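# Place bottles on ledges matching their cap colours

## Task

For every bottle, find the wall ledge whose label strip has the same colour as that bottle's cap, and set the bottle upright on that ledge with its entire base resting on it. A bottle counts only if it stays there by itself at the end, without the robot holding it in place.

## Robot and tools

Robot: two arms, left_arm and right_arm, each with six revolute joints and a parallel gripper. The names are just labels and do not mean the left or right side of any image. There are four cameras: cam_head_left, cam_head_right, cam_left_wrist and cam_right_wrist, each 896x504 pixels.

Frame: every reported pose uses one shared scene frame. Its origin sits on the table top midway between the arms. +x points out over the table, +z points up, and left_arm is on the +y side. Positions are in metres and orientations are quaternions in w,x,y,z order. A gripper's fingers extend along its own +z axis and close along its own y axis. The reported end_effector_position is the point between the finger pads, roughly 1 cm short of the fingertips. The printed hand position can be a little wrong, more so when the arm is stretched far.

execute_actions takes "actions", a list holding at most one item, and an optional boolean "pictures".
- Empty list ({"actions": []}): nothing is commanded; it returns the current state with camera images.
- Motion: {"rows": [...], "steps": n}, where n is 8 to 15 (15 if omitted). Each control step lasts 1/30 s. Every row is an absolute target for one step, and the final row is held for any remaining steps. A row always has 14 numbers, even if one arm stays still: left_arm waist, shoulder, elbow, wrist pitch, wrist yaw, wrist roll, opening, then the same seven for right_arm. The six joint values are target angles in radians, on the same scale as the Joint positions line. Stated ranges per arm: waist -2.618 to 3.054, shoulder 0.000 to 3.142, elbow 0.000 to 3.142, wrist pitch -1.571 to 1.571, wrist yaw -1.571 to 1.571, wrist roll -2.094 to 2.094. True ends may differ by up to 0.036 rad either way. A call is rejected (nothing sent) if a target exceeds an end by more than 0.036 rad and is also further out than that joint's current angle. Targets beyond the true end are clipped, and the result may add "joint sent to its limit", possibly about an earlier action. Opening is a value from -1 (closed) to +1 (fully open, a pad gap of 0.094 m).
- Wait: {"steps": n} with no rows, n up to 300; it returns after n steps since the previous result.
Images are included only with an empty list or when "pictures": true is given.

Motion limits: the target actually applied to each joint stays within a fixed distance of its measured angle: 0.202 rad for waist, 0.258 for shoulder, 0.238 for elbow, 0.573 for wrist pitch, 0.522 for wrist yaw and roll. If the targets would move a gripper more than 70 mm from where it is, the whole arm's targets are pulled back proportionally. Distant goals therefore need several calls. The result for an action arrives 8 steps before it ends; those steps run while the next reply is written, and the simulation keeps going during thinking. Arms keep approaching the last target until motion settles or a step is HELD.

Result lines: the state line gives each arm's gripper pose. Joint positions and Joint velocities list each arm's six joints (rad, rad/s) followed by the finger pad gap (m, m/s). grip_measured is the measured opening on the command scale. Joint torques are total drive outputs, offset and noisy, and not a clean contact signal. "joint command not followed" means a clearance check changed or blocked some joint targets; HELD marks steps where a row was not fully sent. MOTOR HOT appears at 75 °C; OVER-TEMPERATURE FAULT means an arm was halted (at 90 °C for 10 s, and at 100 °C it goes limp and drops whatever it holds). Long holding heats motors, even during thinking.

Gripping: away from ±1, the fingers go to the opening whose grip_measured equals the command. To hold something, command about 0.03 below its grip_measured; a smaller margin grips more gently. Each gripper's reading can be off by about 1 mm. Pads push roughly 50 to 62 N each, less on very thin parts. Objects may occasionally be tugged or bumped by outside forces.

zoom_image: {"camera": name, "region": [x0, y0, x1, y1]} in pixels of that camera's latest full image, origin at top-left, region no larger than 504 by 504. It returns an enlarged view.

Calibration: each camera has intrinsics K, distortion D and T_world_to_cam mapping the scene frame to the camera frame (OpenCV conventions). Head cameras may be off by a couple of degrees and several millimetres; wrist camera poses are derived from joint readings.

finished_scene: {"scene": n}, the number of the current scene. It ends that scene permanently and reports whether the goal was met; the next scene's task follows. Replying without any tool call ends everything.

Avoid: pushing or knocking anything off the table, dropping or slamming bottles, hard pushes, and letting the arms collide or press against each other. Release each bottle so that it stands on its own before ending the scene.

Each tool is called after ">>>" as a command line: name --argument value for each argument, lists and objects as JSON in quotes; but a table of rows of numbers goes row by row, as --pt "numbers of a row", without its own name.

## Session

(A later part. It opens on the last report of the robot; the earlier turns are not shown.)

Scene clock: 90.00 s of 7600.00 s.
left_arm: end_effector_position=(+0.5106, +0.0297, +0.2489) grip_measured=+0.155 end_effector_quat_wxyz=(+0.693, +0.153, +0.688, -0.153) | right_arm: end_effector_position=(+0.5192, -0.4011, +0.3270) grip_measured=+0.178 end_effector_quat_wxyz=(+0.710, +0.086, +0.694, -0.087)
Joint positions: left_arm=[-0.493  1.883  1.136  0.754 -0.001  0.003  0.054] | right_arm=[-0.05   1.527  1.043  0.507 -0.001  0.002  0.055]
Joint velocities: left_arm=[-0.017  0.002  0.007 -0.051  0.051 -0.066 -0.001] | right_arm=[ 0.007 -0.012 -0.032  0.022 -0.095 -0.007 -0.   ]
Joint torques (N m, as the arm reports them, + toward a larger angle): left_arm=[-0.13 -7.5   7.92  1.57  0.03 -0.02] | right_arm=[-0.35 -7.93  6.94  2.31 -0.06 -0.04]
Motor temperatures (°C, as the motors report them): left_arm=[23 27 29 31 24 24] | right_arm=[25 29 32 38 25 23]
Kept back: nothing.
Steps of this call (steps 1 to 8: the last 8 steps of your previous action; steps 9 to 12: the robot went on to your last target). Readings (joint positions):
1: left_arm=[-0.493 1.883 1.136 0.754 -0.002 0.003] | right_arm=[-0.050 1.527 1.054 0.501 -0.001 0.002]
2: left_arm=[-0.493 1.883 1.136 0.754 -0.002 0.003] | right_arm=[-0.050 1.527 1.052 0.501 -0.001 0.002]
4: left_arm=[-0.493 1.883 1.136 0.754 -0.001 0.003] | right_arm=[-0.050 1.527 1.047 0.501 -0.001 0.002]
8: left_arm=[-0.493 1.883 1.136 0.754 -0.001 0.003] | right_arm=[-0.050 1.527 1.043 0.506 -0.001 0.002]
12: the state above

>>> execute_actions --actions '[{"rows": [[-0.495,1.888,1.166,0.752,0,0,0.125,-0.053,1.522,1.032,0.536,-0.004,0,0.14],[-0.495,1.888,1.166,0.752,0,0,0.125,-0.052,1.522,1.034,0.532,-0.003,0,0.14],[-0.495,1.888,1.166,0.752,0,0,0.125,-0.051,1.522,1.036,0.528,-0.002,0,0.14],[-0.495,1.888,1.166,0.752,0,0,0.125,-0.051,1.522,1.038,0.524,-0.002,0,0.14],[-0.495,1.888,1.166,0.752,0,0,0.125,-0.051,1.522,1.04,0.52,-0.002,0,0.14],[-0.495,1.888,1.166,0.752,0,0,0.125,-0.051,1.522,1.04,0.516,-0.002,0,0.14],[-0.495,1.888,1.166,0.752,0,0,0.125,-0.051,1.522,1.04,0.513,-0.002,0,0.14]], "steps": 12}]'

>>> execute_actions --actions '[{"steps": 9}]' --pictures true

Scene clock: 90.63 s of 7600.00 s.
left_arm: end_effector_position=(+0.5106, +0.0297, +0.2489) grip_measured=+0.155 end_effector_quat_wxyz=(+0.693, +0.153, +0.688, -0.153) | right_arm: end_effector_position=(+0.5192, -0.4011, +0.3270) grip_measured=+0.178 end_effector_quat_wxyz=(+0.710, +0.086, +0.694, -0.087)
Joint positions: left_arm=[-0.493  1.883  1.136  0.754 -0.001  0.003  0.054] | right_arm=[-0.05   1.527  1.043  0.507 -0.001  0.002  0.055]
Joint velocities: left_arm=[ 0.002 -0.017  0.022  0.022 -0.007  0.051  0.001] | right_arm=[-0.017  0.007 -0.017 -0.022 -0.066 -0.022 -0.   ]
Joint torques (N m, as the arm reports them, + toward a larger angle): left_arm=[-0.12 -7.5   7.9   1.57  0.03 -0.02] | right_arm=[-0.05 -7.85  7.69  2.16 -0.01 -0.05]
Motor temperatures (°C, as the motors report them): left_arm=[23 27 29 31 24 24] | right_arm=[25 29 32 38 25 23]
Steps of this call (steps 1 to 15: the robot went on to your last target; steps 16 to 19: the first 4 steps of this action). Readings (joint positions):
16: left_arm=[-0.493 1.883 1.136 0.754 -0.001 0.003] | right_arm=[-0.050 1.527 1.043 0.507 -0.001 0.002]
17: left_arm=[-0.493 1.883 1.136 0.754 -0.001 0.003] | right_arm=[-0.050 1.527 1.043 0.507 -0.001 0.002]
19: the state above

Scene clock: 90.93 s of 7600.00 s.
left_arm: end_effector_position=(+0.5106, +0.0297, +0.2489) grip_measured=+0.155 end_effector_quat_wxyz=(+0.693, +0.153, +0.688, -0.153) | right_arm: end_effector_position=(+0.5192, -0.4011, +0.3269) grip_measured=+0.178 end_effector_quat_wxyz=(+0.710, +0.086, +0.694, -0.087)
Joint positions: left_arm=[-0.493  1.883  1.136  0.754 -0.001  0.003  0.054] | right_arm=[-0.05   1.527  1.043  0.507 -0.001  0.002  0.055]
Joint velocities: left_arm=[-0.012  0.002  0.002 -0.037 -0.022 -0.051  0.001] | right_arm=[ 0.002 -0.007  0.007 -0.051 -0.007 -0.081  0.   ]
Joint torques (N m, as the arm reports them, + toward a larger angle): left_arm=[-0.12 -7.5   7.91  1.57  0.03 -0.03] | right_arm=[-0.04 -7.84  7.85  2.06 -0.02 -0.05]
Motor temperatures (°C, as the motors report them): left_arm=[23 27 29 31 24 24] | right_arm=[25 29 32 38 25 23]
Kept back: nothing.
Steps of this call (steps 1 to 8: the last 8 steps of your previous action; step 9: the robot went on to your last target). Readings (joint positions):
1: left_arm=[-0.493 1.883 1.136 0.754 -0.001 0.003] | right_arm=[-0.050 1.527 1.043 0.507 -0.001 0.002]
2: left_arm=[-0.493 1.883 1.136 0.754 -0.001 0.003] | right_arm=[-0.050 1.527 1.043 0.507 -0.001 0.002]
4: left_arm=[-0.493 1.883 1.136 0.754 -0.001 0.003] | right_arm=[-0.050 1.527 1.043 0.507 -0.001 0.002]
8: left_arm=[-0.493 1.883 1.136 0.754 -0.001 0.003] | right_arm=[-0.050 1.527 1.043 0.507 -0.001 0.002]
9: the state above
camera_calibration (this result's frames):
cam_left_wrist: T_world_to_cam=[[-0.420043, -0.891091, 0.171814, 0.195298], [-0.578104, 0.116798, -0.807561, 0.513657], [0.699543, -0.438536, -0.564203, -0.118768], [0, 0, 0, 1]] pos_world=[0.462064, 0.0619498, 0.314245]
cam_right_wrist: T_world_to_cam=[[-0.234537, -0.969025, -0.0773523, -0.245303], [-0.581463, 0.20361, -0.787682, 0.676148], [0.779034, -0.139763, -0.611206, -0.140416], [0, 0, 0, 1]] pos_world=[0.445012, -0.395001, 0.427792]

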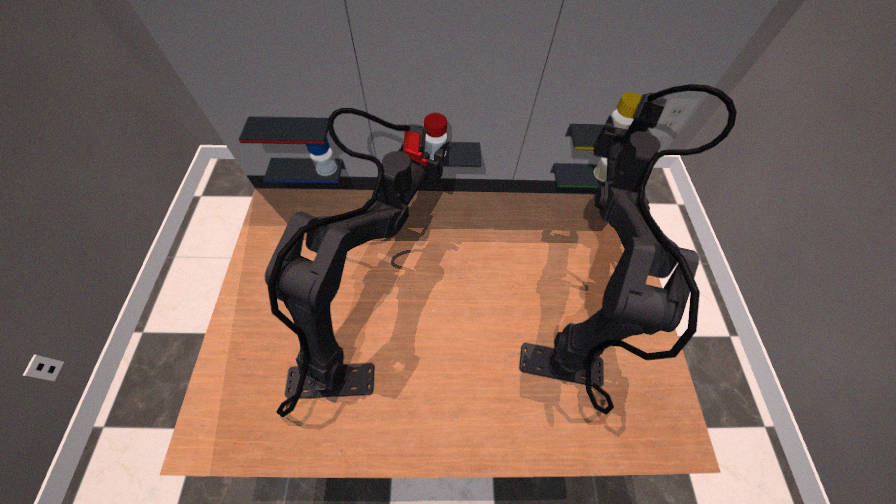

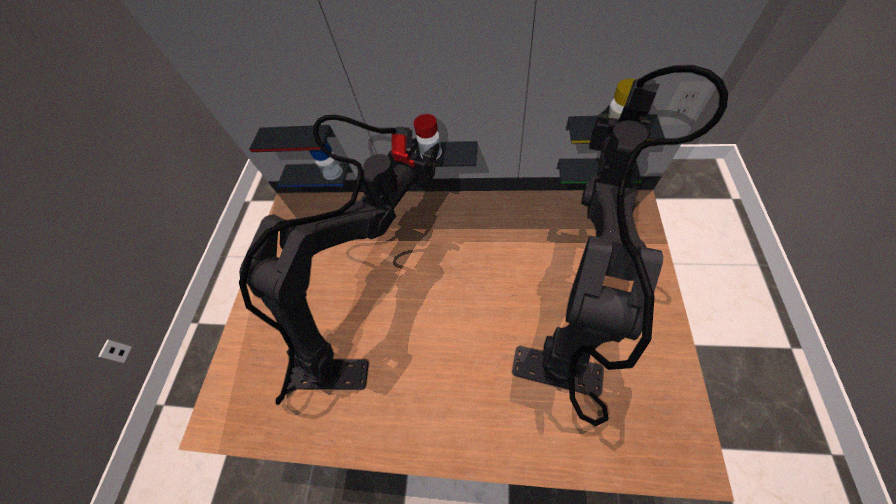

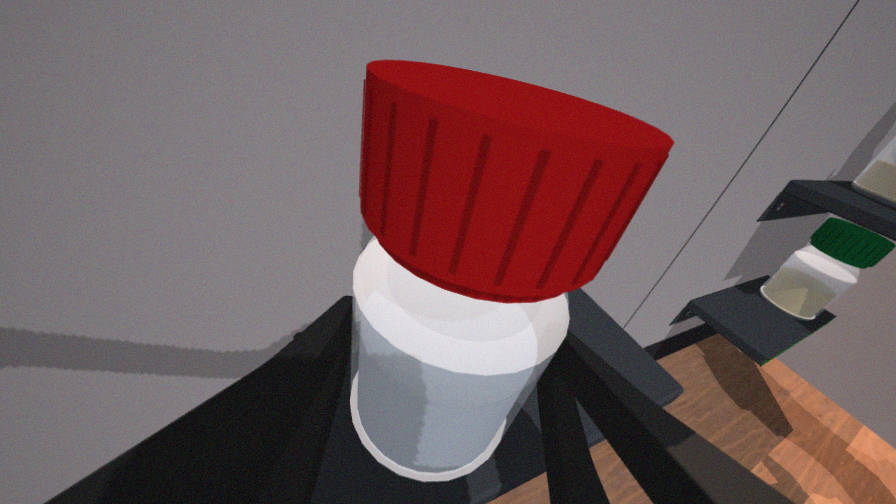

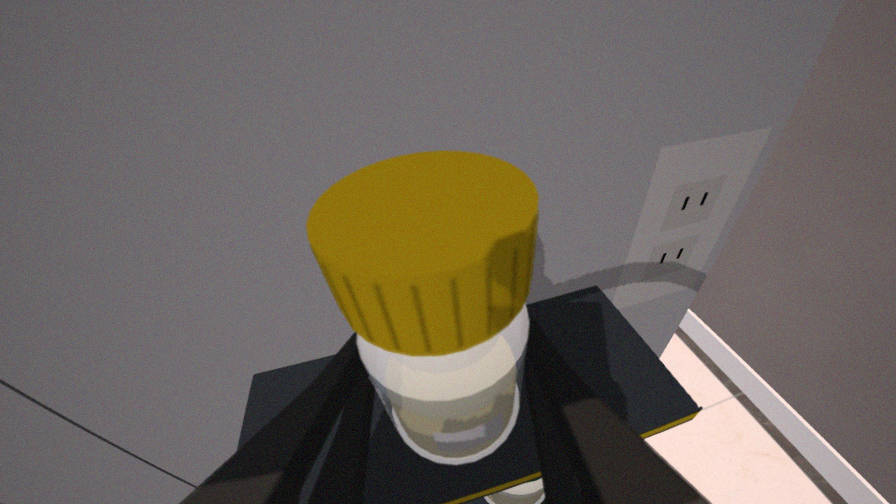

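>>> execute_actions --actions '[{"rows": [[-0.495,1.875,1.172,0.77,0,0,0.125,-0.051,1.522,1.04,0.513,-0.002,0,0.16],[-0.495,1.862,1.176,0.79,0,0,0.125,-0.051,1.522,1.04,0.513,-0.002,0,0.18],[-0.495,1.85,1.18,0.8,0,0,0.125,-0.051,1.522,1.04,0.513,-0.002,0,0.2],[-0.495,1.849,1.18,0.8,0,0,0.125,-0.051,1.522,1.04,0.513,-0.002,0,0.23],[-0.495,1.846,1.18,0.799,0,0,0.125,-0.051,1.522,1.04,0.513,-0.002,0,0.27],[-0.495,1.842,1.181,0.796,0,0,0.125,-0.051,1.522,1.04,0.513,-0.002,0,0.31],[-0.495,1.836,1.181,0.7915,0,0,0.125,-0.051,1.522,1.04,0.513,-0.002,0,0.36],[-0.495,1.828,1.182,0.785,0,0,0.125,-0.051,1.522,1.04,0.513,-0.002,0,0.42],[-0.495,1.819,1.182,0.777,0,0,0.125,-0.051,1.522,1.04,0.513,-0.002,0,0.48],[-0.494,1.808,1.183,0.767,0,0,0.125,-0.051,1.522,1.04,0.513,-0.002,0,0.54],[-0.49,1.796,1.184,0.756,0,0,0.125,-0.051,1.522,1.04,0.513,-0.002,0,0.58],[-0.484,1.783,1.185,0.743,0,0,0.125,-0.051,1.51,1.038,0.513,-0.002,0,0.62],[-0.475,1.7685,1.186,0.729,0,0,0.125,-0.051,1.497,1.036,0.513,-0.002,0,0.65],[-0.464,1.753,1.187,0.714,0,0,0.125,-0.051,1.494,1.034,0.513,-0.002,0,0.65],[-0.451,1.737,1.189,0.698,0,0,0.125,-0.051,1.491,1.033,0.513,-0.002,0,0.65]], "steps": 15}]'

>>> execute_actions --actions '[{"rows": [[-0.435,1.721,1.19,0.681,0,0,0.125,-0.051,1.487,1.03,0.5115,-0.002,0,0.65],[-0.417,1.704,1.191,0.663,0,0,0.125,-0.051,1.48,1.026,0.51,-0.002,0,0.65],[-0.398,1.687,1.1925,0.6455,0,0,0.125,-0.051,1.472,1.021,0.507,-0.002,0,0.65],[-0.377,1.67,1.194,0.6275,0,0,0.125,-0.051,1.4625,1.0145,0.504,-0.002,0,0.65],[-0.354,1.653,1.195,0.6095,0,0,0.125,-0.051,1.451,1.007,0.5,-0.002,0,0.65],[-0.329,1.637,1.196,0.592,0,0,0.125,-0.051,1.439,0.999,0.495,-0.002,0,0.65],[-0.304,1.621,1.198,0.574,0,0,0.125,-0.051,1.425,0.991,0.49,-0.002,0,0.65],[-0.277,1.6055,1.199,0.557,0,0,0.125,-0.051,1.41,0.981,0.4846,-0.002,0,0.65],[-0.249,1.591,1.2,0.541,0,0,0.125,-0.051,1.394,0.971,0.4785,-0.002,0,0.65],[-0.221,1.578,1.201,0.526,0,0,0.125,-0.051,1.3775,0.961,0.472,-0.002,0,0.65],[-0.192,1.566,1.202,0.512,0,0,0.125,-0.051,1.36,0.95,0.465,-0.002,0,0.65],[-0.1635,1.555,1.203,0.499,0,0,0.125,-0.051,1.343,0.939,0.458,-0.002,0,0.65],[-0.135,1.546,1.203,0.488,0,0,0.125,-0.051,1.325,0.9275,0.451,-0.002,0,0.65],[-0.106,1.538,1.204,0.478,0,0,0.125,-0.051,1.307,0.916,0.444,-0.002,0,0.65],[-0.078,1.532,1.204,0.47,0,0,0.125,-0.051,1.29,0.905,0.437,-0.002,0,0.65]], "steps": 15}]'

>>> execute_actions --actions '[{"rows": [[-0.05,1.528,1.205,0.4635,0,0,0.125,-0.051,1.2725,0.894,0.43,-0.002,0,0.65],[-0.023,1.525,1.205,0.459,0,0,0.125,-0.051,1.256,0.884,0.423,-0.002,0,0.65],[0.002,1.524,1.205,0.456,0,0,0.125,-0.051,1.24,0.874,0.416,-0.002,0,0.65],[0.027,1.524,1.205,0.455,0,0,0.125,-0.051,1.225,0.864,0.4095,-0.002,0,0.65],[0.05,1.524,1.205,0.455,0,0,0.125,-0.051,1.211,0.856,0.403,-0.002,0,0.65],[0.071,1.524,1.205,0.455,0,0,0.125,-0.051,1.199,0.848,0.398,-0.002,0,0.65],[0.09,1.524,1.205,0.455,0,0,0.125,-0.051,1.1875,0.8405,0.393,-0.002,0,0.65],[0.108,1.524,1.205,0.455,0,0,0.125,-0.051,1.178,0.834,0.388,-0.002,0,0.65],[0.124,1.524,1.205,0.455,0,0,0.125,-0.051,1.17,0.829,0.384,-0.002,0,0.65],[0.137,1.524,1.205,0.455,0,0,0.125,-0.051,1.163,0.825,0.381,-0.002,0,0.65],[0.148,1.524,1.205,0.455,0,0,0.125,-0.051,1.159,0.822,0.378,-0.002,0,0.65],[0.157,1.524,1.205,0.455,0,0,0.125,-0.051,1.156,0.8206,0.3765,-0.002,0,0.65],[0.163,1.524,1.205,0.455,0,0,0.125,-0.051,1.155,0.82,0.3754,-0.002,0,0.65],[0.167,1.524,1.205,0.455,0,0,0.125,-0.051,1.155,0.82,0.375,-0.002,0,0.65],[0.168,1.524,1.205,0.455,0,0,0.125,-0.051,1.155,0.82,0.375,-0.002,0,0.65]], "steps": 15}]'

>>> execute_actions --actions '[{"steps": 14}]' --pictures true

Scene clock: 94.23 s of 7600.00 s.
left_arm: end_effector_position=(+0.5106, +0.0297, +0.2494) grip_measured=+0.155 end_effector_quat_wxyz=(+0.693, +0.153, +0.687, -0.153) | right_arm: end_effector_position=(+0.5191, -0.4011, +0.3275) grip_measured=+0.338 end_effector_quat_wxyz=(+0.710, +0.086, +0.693, -0.087)
Joint positions: left_arm=[-0.493  1.883  1.136  0.756 -0.001  0.003  0.054] | right_arm=[-0.05   1.527  1.043  0.509 -0.001  0.002  0.063]
Joint velocities: left_arm=[-0.012 -0.002 -0.007 -0.022  0.022 -0.022  0.   ] | right_arm=[ 0.007  0.002  0.002 -0.007 -0.022 -0.022  0.043]
Joint torques (N m, as the arm reports them, + toward a larger angle): left_arm=[ -0.12 -11.29   8.95   1.91   0.03  -0.03] | right_arm=[-0.04 -7.89  7.9   2.05 -0.01 -0.05]
Motor temperatures (°C, as the motors report them): left_arm=[23 27 29 31 24 24] | right_arm=[25 29 32 37 25 23]
Steps of this call (steps 1 to 15: the robot went on to your last target; steps 16 to 90: nothing new was sent; then 0.07 s passed at rest; steps 91 to 97: the first 7 steps of this action). Readings (joint positions):
91: left_arm=[-0.493 1.883 1.136 0.754 -0.001 0.003] | right_arm=[-0.050 1.527 1.043 0.507 -0.001 0.002]
92: left_arm=[-0.493 1.883 1.136 0.754 -0.001 0.003] | right_arm=[-0.050 1.527 1.043 0.507 -0.001 0.002]
94: left_arm=[-0.493 1.883 1.136 0.756 -0.001 0.003] | right_arm=[-0.050 1.527 1.043 0.507 -0.001 0.002]
97: the state above

Scene clock: 94.73 s of 7600.00 s.
left_arm: end_effector_position=(+0.5098, +0.1024, +0.3044) grip_measured=+0.155 end_effector_quat_wxyz=(+0.707, +0.113, +0.689, -0.113) | right_arm: end_effector_position=(+0.5071, -0.3981, +0.3424) grip_measured=+0.649 end_effector_quat_wxyz=(+0.721, +0.085, +0.682, -0.088)
Joint positions: left_arm=[-0.369  1.706  1.136  0.595  0.007  0.003  0.054] | right_arm=[-0.05   1.474  1.022  0.509 -0.001  0.002  0.077]
Joint velocities: left_arm=[ 0.72  -0.496  0.002 -0.447 -0.007 -0.022 -0.   ] | right_arm=[-0.022 -0.398 -0.212  0.007  0.022  0.007 -0.001]
Joint torques (N m, as the arm reports them, + toward a larger angle): left_arm=[ 0.76 -9.98  9.96  1.97 -0.07 -0.02] | right_arm=[-0.09 -8.85  6.49  1.85 -0.02 -0.05]
Motor temperatures (°C, as the motors report them): left_arm=[23 27 30 31 24 24] | right_arm=[25 29 32 37 25 23]
Steps of this call (steps 1 to 8: the last 8 steps of your previous action; steps 9 to 15: the first 7 steps of this action). Readings (joint positions):
9: left_arm=[-0.478 1.808 1.136 0.672 0.003 0.003] | right_arm=[-0.050 1.524 1.043 0.509 -0.001 0.002]
10: left_arm=[-0.467 1.792 1.136 0.660 0.004 0.003] | right_arm=[-0.050 1.521 1.043 0.509 -0.001 0.002]
12: left_arm=[-0.436 1.757 1.136 0.635 0.006 0.003] | right_arm=[-0.050 1.509 1.041 0.509 -0.001 0.002]
15: the state above

Scene clock: 95.23 s of 7600.00 s.
left_arm: end_effector_position=(+0.5055, +0.3289, +0.3524) grip_measured=+0.155 end_effector_quat_wxyz=(+0.719, -0.038, +0.692, +0.042) | right_arm: end_effector_position=(+0.4495, -0.3836, +0.3577) grip_measured=+0.649 end_effector_quat_wxyz=(+0.729, +0.084, +0.673, -0.089)
Joint positions: left_arm=[ 0.056  1.562  1.164  0.436 -0.001  0.003  0.054] | right_arm=[-0.05   1.229  0.873  0.436 -0.001  0.002  0.077]
Joint velocities: left_arm=[ 0.574 -0.017  0.017 -0.125 -0.007 -0.037 -0.001] | right_arm=[-0.007 -0.364 -0.237 -0.212 -0.007 -0.007 -0.001]
Joint torques (N m, as the arm reports them, + toward a larger angle): left_arm=[-0.18 -8.57  9.17  2.05  0.03 -0.02] | right_arm=[-0.03 -5.98  6.59  1.77 -0.02 -0.05]
Motor temperatures (°C, as the motors report them): left_arm=[23 27 30 31 24 24] | right_arm=[25 29 31 37 25 23]
Steps of this call (steps 1 to 8: the last 8 steps of your previous action; steps 9 to 15: the first 7 steps of this action). Readings (joint positions):
9: left_arm=[-0.099 1.581 1.159 0.468 0.003 0.003] | right_arm=[-0.050 1.325 0.931 0.472 -0.001 0.002]
10: left_arm=[-0.070 1.573 1.161 0.461 0.002 0.003] | right_arm=[-0.050 1.307 0.920 0.466 -0.001 0.002]
12: left_arm=[-0.014 1.564 1.163 0.450 0.000 0.003] | right_arm=[-0.050 1.273 0.899 0.454 -0.001 0.002]
15: the state above

Scene clock: 95.70 s of 7600.00 s.
left_arm: end_effector_position=(+0.4957, +0.3864, +0.3452) grip_measured=+0.155 end_effector_quat_wxyz=(+0.706, -0.079, +0.699, +0.082) | right_arm: end_effector_position=(+0.4380, -0.3807, +0.3507) grip_measured=+0.649 end_effector_quat_wxyz=(+0.720, +0.085, +0.683, -0.088)
Joint positions: left_arm=[ 0.168  1.562  1.164  0.407 -0.004  0.003  0.054] | right_arm=[-0.05   1.178  0.838  0.393 -0.001  0.002  0.077]
Joint velocities: left_arm=[-0.022  0.007  0.002 -0.022 -0.007 -0.037 -0.002] | right_arm=[-0.022 -0.022  0.007 -0.066  0.037  0.007  0.   ]
Joint torques (N m, as the arm reports them, + toward a larger angle): left_arm=[-0.01 -8.49  9.12  1.98  0.08 -0.03] | right_arm=[-0.04 -5.86  6.57  1.85 -0.02 -0.05]
Motor temperatures (°C, as the motors report them): left_arm=[23 28 30 31 24 24] | right_arm=[25 29 31 37 25 23]
Kept back: nothing.
Steps of this call (steps 1 to 8: the last 8 steps of your previous action; steps 9 to 14: the robot went on to your last target). Readings (joint positions):
1: left_arm=[0.076 1.562 1.164 0.429 -0.002 0.003] | right_arm=[-0.050 1.217 0.865 0.430 -0.001 0.002]
2: left_arm=[0.095 1.562 1.164 0.423 -0.002 0.003] | right_arm=[-0.050 1.206 0.859 0.425 -0.001 0.002]
4: left_arm=[0.126 1.562 1.164 0.415 -0.003 0.003] | right_arm=[-0.050 1.190 0.848 0.416 -0.001 0.002]
8: left_arm=[0.164 1.562 1.164 0.409 -0.004 0.003] | right_arm=[-0.050 1.178 0.840 0.402 -0.001 0.002]
14: the state above
camera_calibration (this result's frames):
cam_left_wrist: T_world_to_cam=[[0.218052, -0.960692, 0.171827, 0.200934], [-0.525109, -0.263897, -0.809085, 0.662516], [0.822626, 0.0861949, -0.562011, -0.162136], [0, 0, 0, 1]] pos_world=[0.437456, 0.381847, 0.410384]
cam_right_wrist: T_world_to_cam=[[-0.232223, -0.969606, -0.0770428, -0.244068], [-0.557578, 0.197605, -0.806262, 0.637334], [0.796981, -0.144275, -0.58652, -0.0780689], [0, 0, 0, 1]] pos_world=[0.360905, -0.373854, 0.449266]

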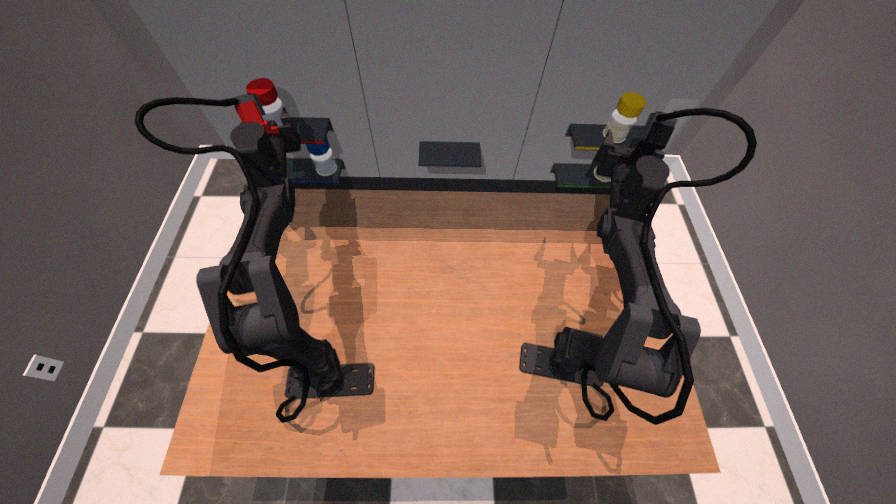

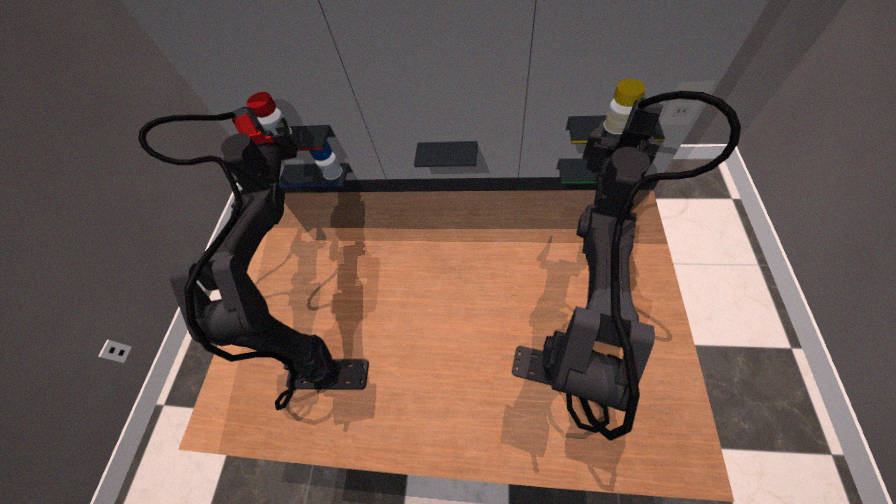

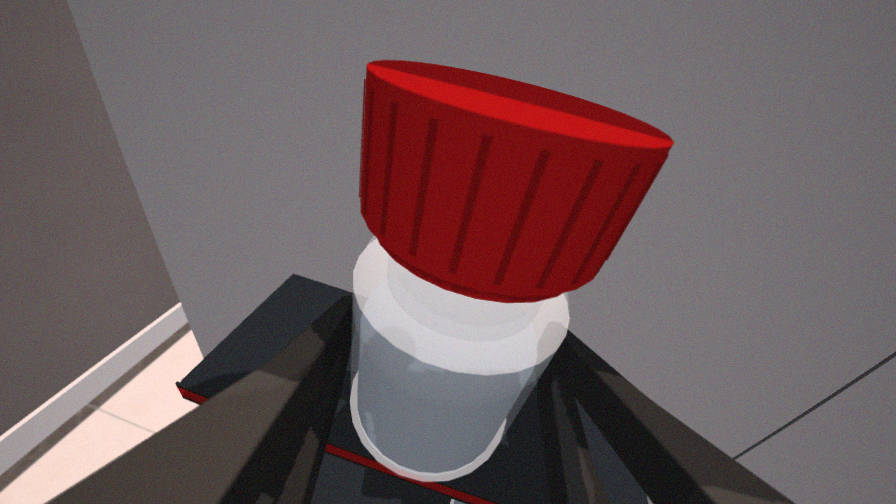

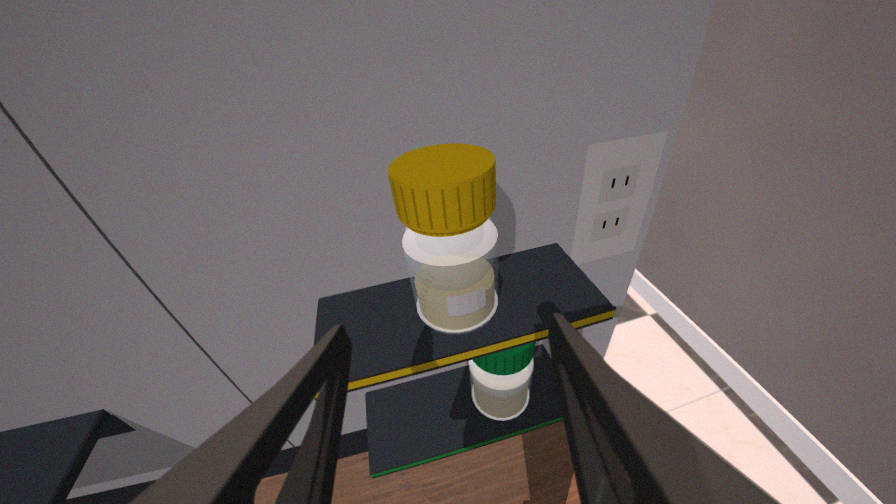

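>>> execute_actions --actions '[{"rows": [[0.168,1.532,1.212,0.465,0,0,0.125,-0.051,1.155,0.82,0.375,-0.002,0,0.65],[0.168,1.54,1.219,0.473,0,0,0.125,-0.051,1.155,0.82,0.375,-0.002,0,0.65],[0.168,1.547,1.225,0.476,0,0,0.125,-0.051,1.155,0.82,0.375,-0.002,0,0.65],[0.168,1.553,1.229,0.48,0,0,0.125,-0.051,1.155,0.82,0.375,-0.002,0,0.65],[0.168,1.556,1.233,0.486,0,0,0.125,-0.051,1.155,0.82,0.375,-0.002,0,0.65],[0.168,1.558,1.237,0.492,0,0,0.125,-0.051,1.155,0.82,0.375,-0.002,0,0.65],[0.168,1.561,1.241,0.4995,0,0,0.125,-0.051,1.155,0.82,0.375,-0.002,0,0.65],[0.168,1.566,1.245,0.507,0,0,0.125,-0.051,1.155,0.82,0.375,-0.002,0,0.65],[0.168,1.572,1.248,0.5155,0,0,0.125,-0.051,1.155,0.82,0.375,-0.002,0,0.65],[0.168,1.579,1.251,0.524,0,0,0.125,-0.051,1.155,0.82,0.375,-0.002,0,0.65],[0.168,1.586,1.254,0.532,0,0,0.125,-0.051,1.155,0.82,0.375,-0.002,0,0.65],[0.168,1.595,1.256,0.541,0,0,0.125,-0.051,1.155,0.82,0.375,-0.002,0,0.65]], "steps": 12}]'

>>> execute_actions --actions '[{"rows": [[0.168,1.6035,1.258,0.5485,0,0,0.125,-0.051,1.155,0.82,0.375,-0.002,0,0.65],[0.168,1.6125,1.26,0.556,0,0,0.125,-0.051,1.155,0.82,0.375,-0.002,0,0.65],[0.168,1.6215,1.26,0.562,0,0,0.125,-0.051,1.155,0.82,0.375,-0.002,0,0.65],[0.168,1.63,1.26,0.568,0,0,0.125,-0.051,1.155,0.82,0.375,-0.002,0,0.65],[0.168,1.639,1.26,0.572,0,0,0.125,-0.051,1.155,0.82,0.375,-0.002,0,0.65],[0.168,1.646,1.26,0.575,0,0,0.125,-0.051,1.155,0.82,0.375,-0.002,0,0.65],[0.168,1.653,1.26,0.577,0,0,0.125,-0.051,1.155,0.82,0.375,-0.002,0,0.65],[0.168,1.659,1.26,0.578,0,0,0.125,-0.051,1.155,0.82,0.375,-0.002,0,0.65],[0.168,1.664,1.26,0.578,0,0,0.125,-0.051,1.155,0.82,0.375,-0.002,0,0.65],[0.168,1.667,1.26,0.578,0,0,0.125,-0.051,1.155,0.82,0.375,-0.002,0,0.65],[0.168,1.669,1.26,0.578,0,0,0.125,-0.051,1.155,0.82,0.375,-0.002,0,0.65],[0.168,1.67,1.26,0.578,0,0,0.125,-0.051,1.155,0.82,0.375,-0.002,0,0.65]], "steps": 15}]'

>>> execute_actions --actions '[{"steps": 14}]' --pictures true

Scene clock: 97.20 s of 7600.00 s.
left_arm: end_effector_position=(+0.4959, +0.3864, +0.3472) grip_measured=+0.155 end_effector_quat_wxyz=(+0.707, -0.079, +0.698, +0.082) | right_arm: end_effector_position=(+0.4381, -0.3807, +0.3501) grip_measured=+0.649 end_effector_quat_wxyz=(+0.720, +0.085, +0.684, -0.088)
Joint positions: left_arm=[ 0.168  1.562  1.168  0.407 -0.004  0.003  0.054] | right_arm=[-0.05   1.178  0.838  0.39  -0.001  0.002  0.077]
Joint velocities: left_arm=[ 0.002 -0.007  0.076  0.022 -0.022  0.022 -0.   ] | right_arm=[-0.007 -0.017  0.017 -0.037 -0.037 -0.037  0.   ]
Joint torques (N m, as the arm reports them, + toward a larger angle): left_arm=[-0.05 -6.44 10.2   2.24  0.06 -0.02] | right_arm=[ 0.01 -5.81  6.52  1.84 -0.02 -0.05]
Motor temperatures (°C, as the motors report them): left_arm=[23 28 30 31 24 24] | right_arm=[25 28 31 37 25 23]
Steps of this call (steps 1 to 30: the robot went on to your last target; steps 31 to 41: nothing new was sent; steps 42 to 45: the first 4 steps of this action). Readings (joint positions):
42: left_arm=[0.168 1.562 1.164 0.407 -0.004 0.003] | right_arm=[-0.050 1.178 0.838 0.390 -0.001 0.002]
43: left_arm=[0.168 1.562 1.164 0.407 -0.004 0.003] | right_arm=[-0.050 1.178 0.838 0.390 -0.001 0.002]
45: the state above

Scene clock: 97.70 s of 7600.00 s.
left_arm: end_effector_position=(+0.5149, +0.3908, +0.3508) grip_measured=+0.155 end_effector_quat_wxyz=(+0.724, -0.077, +0.680, +0.084) | right_arm: end_effector_position=(+0.4381, -0.3807, +0.3501) grip_measured=+0.649 end_effector_quat_wxyz=(+0.720, +0.085, +0.684, -0.088)
Joint positions: left_arm=[ 0.168  1.643  1.217  0.488 -0.004  0.003  0.054] | right_arm=[-0.05   1.178  0.838  0.39  -0.001  0.002  0.077]
Joint velocities: left_arm=[-0.017  0.291 -0.012  0.022  0.037  0.051 -0.   ] | right_arm=[ 0.012 -0.022  0.002  0.007 -0.022 -0.007  0.   ]
Joint torques (N m, as the arm reports them, + toward a larger angle): left_arm=[-0.05 -6.95  9.21  2.29  0.06 -0.03] | right_arm=[ 0.01 -5.82  6.51  1.84 -0.01 -0.05]
Motor temperatures (°C, as the motors report them): left_arm=[23 28 30 32 24 24] | right_arm=[25 28 31 37 25 23]
Steps of this call (steps 1 to 8: the last 8 steps of your previous action; steps 9 to 15: the first 7 steps of this action). Readings (joint positions):
9: left_arm=[0.168 1.585 1.212 0.451 -0.004 0.003] | right_arm=[-0.050 1.178 0.838 0.390 -0.001 0.002]
10: left_arm=[0.168 1.593 1.214 0.460 -0.004 0.003] | right_arm=[-0.050 1.178 0.838 0.390 -0.001 0.002]
12: left_arm=[0.168 1.612 1.217 0.475 -0.004 0.003] | right_arm=[-0.050 1.178 0.838 0.390 -0.001 0.002]
15: the state above

Scene clock: 98.17 s of 7600.00 s.
left_arm: end_effector_position=(+0.5244, +0.3929, +0.3297) grip_measured=+0.155 end_effector_quat_wxyz=(+0.711, -0.078, +0.694, +0.082) | right_arm: end_effector_position=(+0.4381, -0.3807, +0.3501) grip_measured=+0.649 end_effector_quat_wxyz=(+0.720, +0.085, +0.684, -0.088)
Joint positions: left_arm=[ 0.168  1.687  1.217  0.495 -0.004  0.003  0.054] | right_arm=[-0.05   1.178  0.838  0.39  -0.001  0.002  0.077]
Joint velocities: left_arm=[ 0.017 -0.007  0.017 -0.007  0.007 -0.037  0.001] | right_arm=[ 0.012  0.002  0.012 -0.007 -0.037 -0.022 -0.001]
Joint torques (N m, as the arm reports them, + toward a larger angle): left_arm=[-0.04 -7.95  9.18  2.3   0.06 -0.03] | right_arm=[-0.03 -5.84  6.55  1.84 -0.02 -0.05]
Motor temperatures (°C, as the motors report them): left_arm=[23 28 31 32 24 24] | right_arm=[25 28 31 37 25 23]
Kept back: nothing.
Steps of this call (steps 1 to 8: the last 8 steps of your previous action; steps 9 to 14: the robot went on to your last target). Readings (joint positions):
1: left_arm=[0.168 1.653 1.217 0.489 -0.004 0.003] | right_arm=[-0.050 1.178 0.838 0.390 -0.001 0.002]
2: left_arm=[0.168 1.662 1.217 0.489 -0.004 0.003] | right_arm=[-0.050 1.178 0.838 0.390 -0.001 0.002]
4: left_arm=[0.168 1.677 1.217 0.489 -0.004 0.003] | right_arm=[-0.050 1.178 0.838 0.390 -0.001 0.002]
8: left_arm=[0.168 1.687 1.217 0.489 -0.004 0.003] | right_arm=[-0.050 1.178 0.838 0.390 -0.001 0.002]
14: the state above
camera_calibration (this result's frames):
cam_left_wrist: T_world_to_cam=[[0.215304, -0.961318, 0.171789, 0.205327], [-0.512095, -0.260931, -0.818336, 0.661788], [0.831507, 0.0882189, -0.548465, -0.20492], [0, 0, 0, 1]] pos_world=[0.465082, 0.388143, 0.393901]
cam_right_wrist: T_world_to_cam=[[-0.232394, -0.969563, -0.0770682, -0.244012], [-0.559367, 0.198055, -0.804912, 0.637375], [0.795677, -0.143948, -0.588368, -0.0770826], [0, 0, 0, 1]] pos_world=[0.361152, -0.373916, 0.448872]

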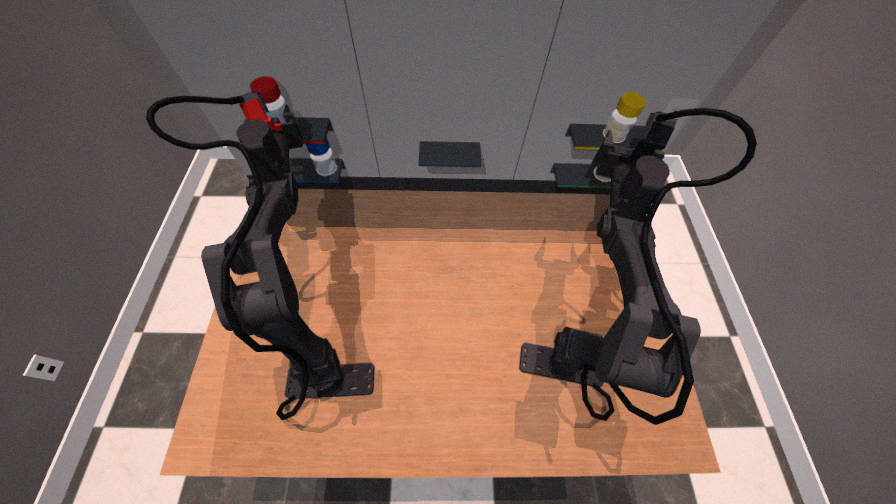

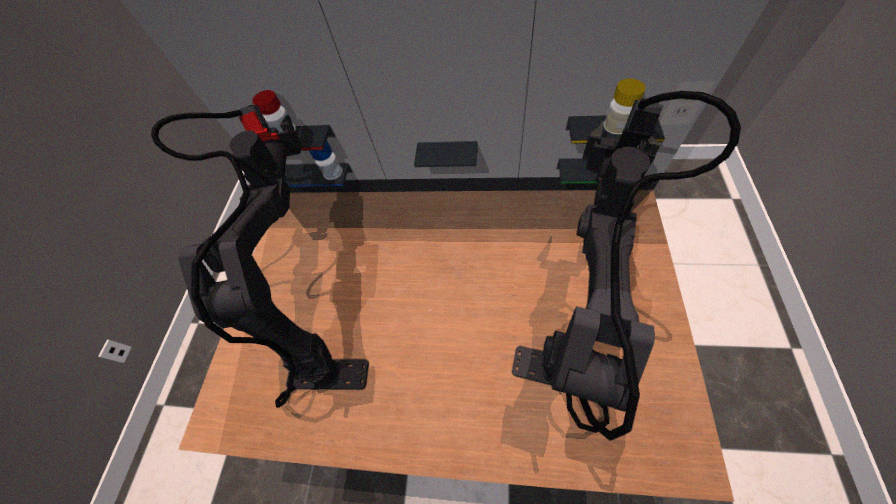

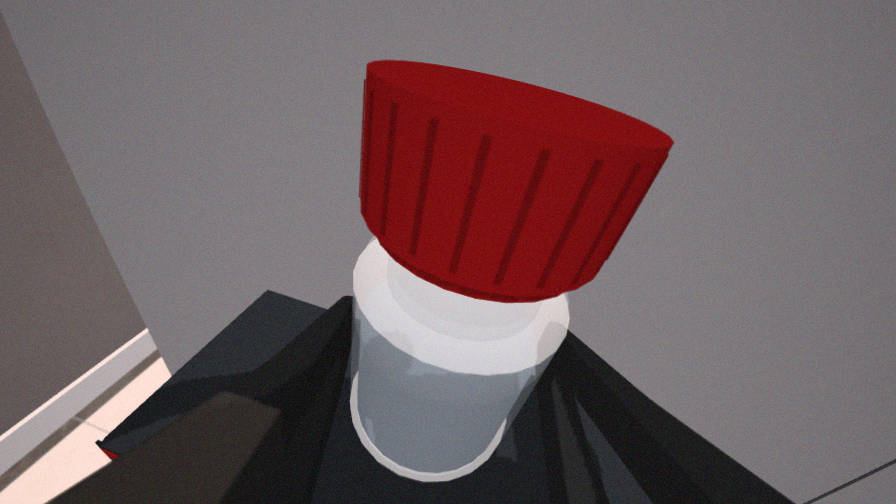

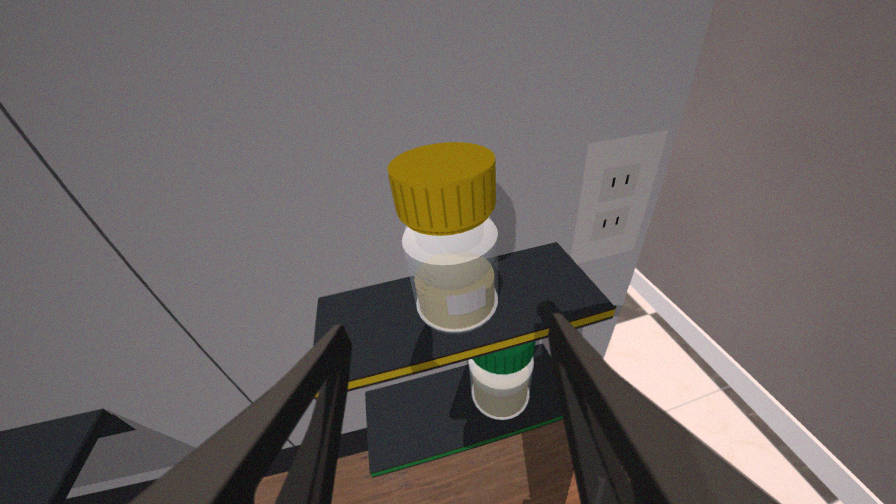

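>>> execute_actions --actions '[{"rows": [[0.168,1.67,1.25,0.578,0,0,0.125,-0.051,1.155,0.82,0.375,-0.002,0,0.65],[0.168,1.67,1.24,0.578,0,0,0.125,-0.051,1.155,0.82,0.375,-0.002,0,0.65],[0.168,1.67,1.23,0.578,0,0,0.125,-0.051,1.155,0.82,0.375,-0.002,0,0.65],[0.168,1.67,1.222,0.578,0,0,0.125,-0.051,1.155,0.82,0.375,-0.002,0,0.65],[0.168,1.67,1.217,0.578,0,0,0.125,-0.051,1.155,0.82,0.375,-0.002,0,0.65],[0.168,1.67,1.213,0.578,0,0,0.125,-0.051,1.155,0.82,0.375,-0.002,0,0.65],[0.168,1.67,1.21,0.578,0,0,0.125,-0.051,1.155,0.82,0.375,-0.002,0,0.65],[0.168,1.67,1.207,0.578,0,0,0.125,-0.051,1.155,0.82,0.375,-0.002,0,0.65],[0.168,1.67,1.205,0.578,0,0,0.125,-0.051,1.155,0.82,0.375,-0.002,0,0.65],[0.168,1.67,1.203,0.578,0,0,0.125,-0.051,1.155,0.82,0.375,-0.002,0,0.65],[0.168,1.67,1.201,0.578,0,0,0.125,-0.051,1.155,0.82,0.375,-0.002,0,0.65],[0.168,1.67,1.199,0.578,0,0,0.125,-0.051,1.155,0.82,0.375,-0.002,0,0.65],[0.168,1.67,1.197,0.578,0,0,0.125,-0.051,1.155,0.82,0.375,-0.002,0,0.65],[0.168,1.67,1.196,0.578,0,0,0.125,-0.051,1.155,0.82,0.375,-0.002,0,0.65],[0.168,1.67,1.195,0.578,0,0,0.125,-0.051,1.155,0.82,0.375,-0.002,0,0.65]], "steps": 15}]'

>>> execute_actions --actions '[{"steps": 12}]'

Scene clock: 99.20 s of 7600.00 s.
left_arm: end_effector_position=(+0.5244, +0.3929, +0.3299) grip_measured=+0.155 end_effector_quat_wxyz=(+0.712, -0.078, +0.693, +0.082) | right_arm: end_effector_position=(+0.4381, -0.3807, +0.3501) grip_measured=+0.649 end_effector_quat_wxyz=(+0.720, +0.085, +0.684, -0.088)
Joint positions: left_arm=[ 0.168  1.687  1.217  0.496 -0.004  0.003  0.054] | right_arm=[-0.05   1.178  0.838  0.39  -0.001  0.002  0.077]
Joint velocities: left_arm=[-0.007 -0.002 -0.012 -0.037 -0.066 -0.022 -0.   ] | right_arm=[ 0.002  0.007  0.012  0.007  0.051 -0.007 -0.001]
Joint torques (N m, as the arm reports them, + toward a larger angle): left_arm=[-0.05 -7.96  5.72  2.32  0.06 -0.02] | right_arm=[-0.03 -5.85  6.56  1.83 -0.01 -0.06]
Motor temperatures (°C, as the motors report them): left_arm=[23 28 31 32 24 24] | right_arm=[25 28 31 37 25 23]
Steps of this call (steps 1 to 24: the robot went on to your last target; steps 25 to 31: the first 7 steps of this action). Readings (joint positions):
25: left_arm=[0.168 1.687 1.217 0.496 -0.004 0.003] | right_arm=[-0.050 1.178 0.838 0.390 -0.001 0.002]
26: left_arm=[0.168 1.687 1.217 0.496 -0.004 0.003] | right_arm=[-0.050 1.178 0.838 0.390 -0.001 0.002]
28: left_arm=[0.168 1.687 1.217 0.496 -0.004 0.003] | right_arm=[-0.050 1.178 0.838 0.390 -0.001 0.002]
31: the state above

Scene clock: 99.60 s of 7600.00 s.
left_arm: end_effector_position=(+0.5231, +0.3926, +0.3202) grip_measured=+0.155 end_effector_quat_wxyz=(+0.706, -0.079, +0.699, +0.082) | right_arm: end_effector_position=(+0.4381, -0.3807, +0.3501) grip_measured=+0.649 end_effector_quat_wxyz=(+0.720, +0.085, +0.684, -0.088)
Joint positions: left_arm=[ 0.168  1.687  1.194  0.503 -0.004  0.003  0.054] | right_arm=[-0.05   1.178  0.838  0.39  -0.001  0.002  0.077]
Joint velocities: left_arm=[-0.007  0.002 -0.012 -0.022  0.051 -0.022 -0.001] | right_arm=[-0.027 -0.007 -0.012 -0.066 -0.037  0.037 -0.   ]
Joint torques (N m, as the arm reports them, + toward a larger angle): left_arm=[-0.04 -7.9   6.26  2.26  0.06 -0.03] | right_arm=[-0.02 -5.86  6.54  1.84 -0.02 -0.05]
Motor temperatures (°C, as the motors report them): left_arm=[23 28 31 32 24 24] | right_arm=[25 28 31 37 25 23]
Kept back: nothing.
Steps of this call (steps 1 to 8: the last 8 steps of your previous action; steps 9 to 12: the robot went on to your last target). Readings (joint positions):
1: left_arm=[0.168 1.687 1.215 0.497 -0.004 0.003] | right_arm=[-0.050 1.178 0.838 0.390 -0.001 0.002]
2: left_arm=[0.168 1.687 1.213 0.500 -0.004 0.003] | right_arm=[-0.050 1.178 0.838 0.390 -0.001 0.002]
4: left_arm=[0.168 1.687 1.206 0.502 -0.004 0.003] | right_arm=[-0.050 1.178 0.838 0.390 -0.001 0.002]
8: left_arm=[0.168 1.687 1.194 0.503 -0.004 0.003] | right_arm=[-0.050 1.178 0.838 0.390 -0.001 0.002]
12: the state above

>>> execute_actions --actions '[{"rows": [[0.168,1.67,1.193,0.578,0,0,0.125,-0.051,1.155,0.82,0.375,-0.002,0,0.65],[0.168,1.67,1.191,0.578,0,0,0.125,-0.051,1.155,0.82,0.375,-0.002,0,0.65],[0.168,1.67,1.189,0.578,0,0,0.125,-0.051,1.155,0.82,0.375,-0.002,0,0.65],[0.168,1.67,1.187,0.578,0,0,0.125,-0.051,1.155,0.82,0.375,-0.002,0,0.65],[0.168,1.67,1.186,0.578,0,0,0.125,-0.051,1.155,0.82,0.375,-0.002,0,0.65],[0.168,1.67,1.185,0.578,0,0,0.125,-0.051,1.155,0.82,0.375,-0.002,0,0.65],[0.168,1.67,1.184,0.578,0,0,0.125,-0.051,1.155,0.82,0.375,-0.002,0,0.65],[0.168,1.67,1.183,0.578,0,0,0.125,-0.051,1.155,0.82,0.375,-0.002,0,0.65],[0.168,1.67,1.182,0.578,0,0,0.125,-0.051,1.155,0.82,0.375,-0.002,0,0.65],[0.168,1.67,1.181,0.578,0,0,0.125,-0.051,1.155,0.82,0.375,-0.002,0,0.65],[0.168,1.67,1.18,0.578,0,0,0.125,-0.051,1.155,0.82,0.375,-0.002,0,0.65],[0.168,1.67,1.179,0.578,0,0,0.125,-0.051,1.155,0.82,0.375,-0.002,0,0.65],[0.168,1.67,1.178,0.578,0,0,0.125,-0.051,1.155,0.82,0.375,-0.002,0,0.65]], "steps": 14}]'

>>> execute_actions --actions '[{"steps": 11}]'

Scene clock: 100.43 s of 7600.00 s.
left_arm: end_effector_position=(+0.5231, +0.3926, +0.3202) grip_measured=+0.155 end_effector_quat_wxyz=(+0.706, -0.079, +0.699, +0.082) | right_arm: end_effector_position=(+0.4381, -0.3807, +0.3501) grip_measured=+0.649 end_effector_quat_wxyz=(+0.720, +0.085, +0.684, -0.088)
Joint positions: left_arm=[ 0.168  1.687  1.194  0.503 -0.004  0.003  0.054] | right_arm=[-0.05   1.178  0.838  0.39  -0.001  0.002  0.077]
Joint velocities: left_arm=[-0.012  0.007  0.002  0.037 -0.007 -0.022 -0.001] | right_arm=[ 0.012  0.007  0.002 -0.066  0.022 -0.022 -0.001]
Joint torques (N m, as the arm reports them, + toward a larger angle): left_arm=[-0.04 -7.94  5.57  2.26  0.05 -0.02] | right_arm=[-0.04 -5.84  6.58  1.84 -0.03 -0.05]
Motor temperatures (°C, as the motors report them): left_arm=[23 28 31 33 24 24] | right_arm=[25 28 31 37 25 23]
Steps of this call (steps 1 to 19: the robot went on to your last target; steps 20 to 25: the first 6 steps of this action). Readings (joint positions):
20: left_arm=[0.168 1.687 1.194 0.503 -0.004 0.003] | right_arm=[-0.050 1.178 0.838 0.390 -0.001 0.002]
21: left_arm=[0.168 1.687 1.194 0.503 -0.004 0.003] | right_arm=[-0.050 1.178 0.838 0.390 -0.001 0.002]
23: left_arm=[0.168 1.687 1.194 0.503 -0.004 0.003] | right_arm=[-0.050 1.178 0.838 0.390 -0.001 0.002]
25: the state above

Scene clock: 100.80 s of 7600.00 s.
left_arm: end_effector_position=(+0.5224, +0.3925, +0.3199) grip_measured=+0.155 end_effector_quat_wxyz=(+0.709, -0.079, +0.696, +0.082) | right_arm: end_effector_position=(+0.4381, -0.3807, +0.3501) grip_measured=+0.649 end_effector_quat_wxyz=(+0.720, +0.085, +0.684, -0.088)
Joint positions: left_arm=[ 0.168  1.687  1.183  0.523 -0.004  0.003  0.054] | right_arm=[-0.05   1.178  0.838  0.39  -0.001  0.002  0.077]
Joint velocities: left_arm=[-0.002 -0.002 -0.012 -0.066  0.022 -0.066 -0.001] | right_arm=[ 0.002  0.002 -0.012  0.022  0.007  0.007  0.   ]
Joint torques (N m, as the arm reports them, + toward a larger angle): left_arm=[-0.05 -7.93  5.79  2.08  0.06 -0.02] | right_arm=[-0.05 -5.85  6.55  1.83 -0.02 -0.04]
Motor temperatures (°C, as the motors report them): left_arm=[23 28 31 33 24 24] | right_arm=[25 28 31 37 25 23]
Kept back: nothing.
Steps of this call (steps 1 to 8: the last 8 steps of your previous action; steps 9 to 11: the robot went on to your last target). Readings (joint positions):
1: left_arm=[0.168 1.687 1.194 0.503 -0.004 0.003] | right_arm=[-0.050 1.178 0.838 0.390 -0.001 0.002]
2: left_arm=[0.168 1.687 1.192 0.505 -0.004 0.003] | right_arm=[-0.050 1.178 0.838 0.390 -0.001 0.002]
4: left_arm=[0.168 1.687 1.188 0.513 -0.004 0.003] | right_arm=[-0.050 1.178 0.838 0.390 -0.001 0.002]
8: left_arm=[0.168 1.687 1.184 0.520 -0.004 0.003] | right_arm=[-0.050 1.178 0.838 0.390 -0.001 0.002]
11: the state above


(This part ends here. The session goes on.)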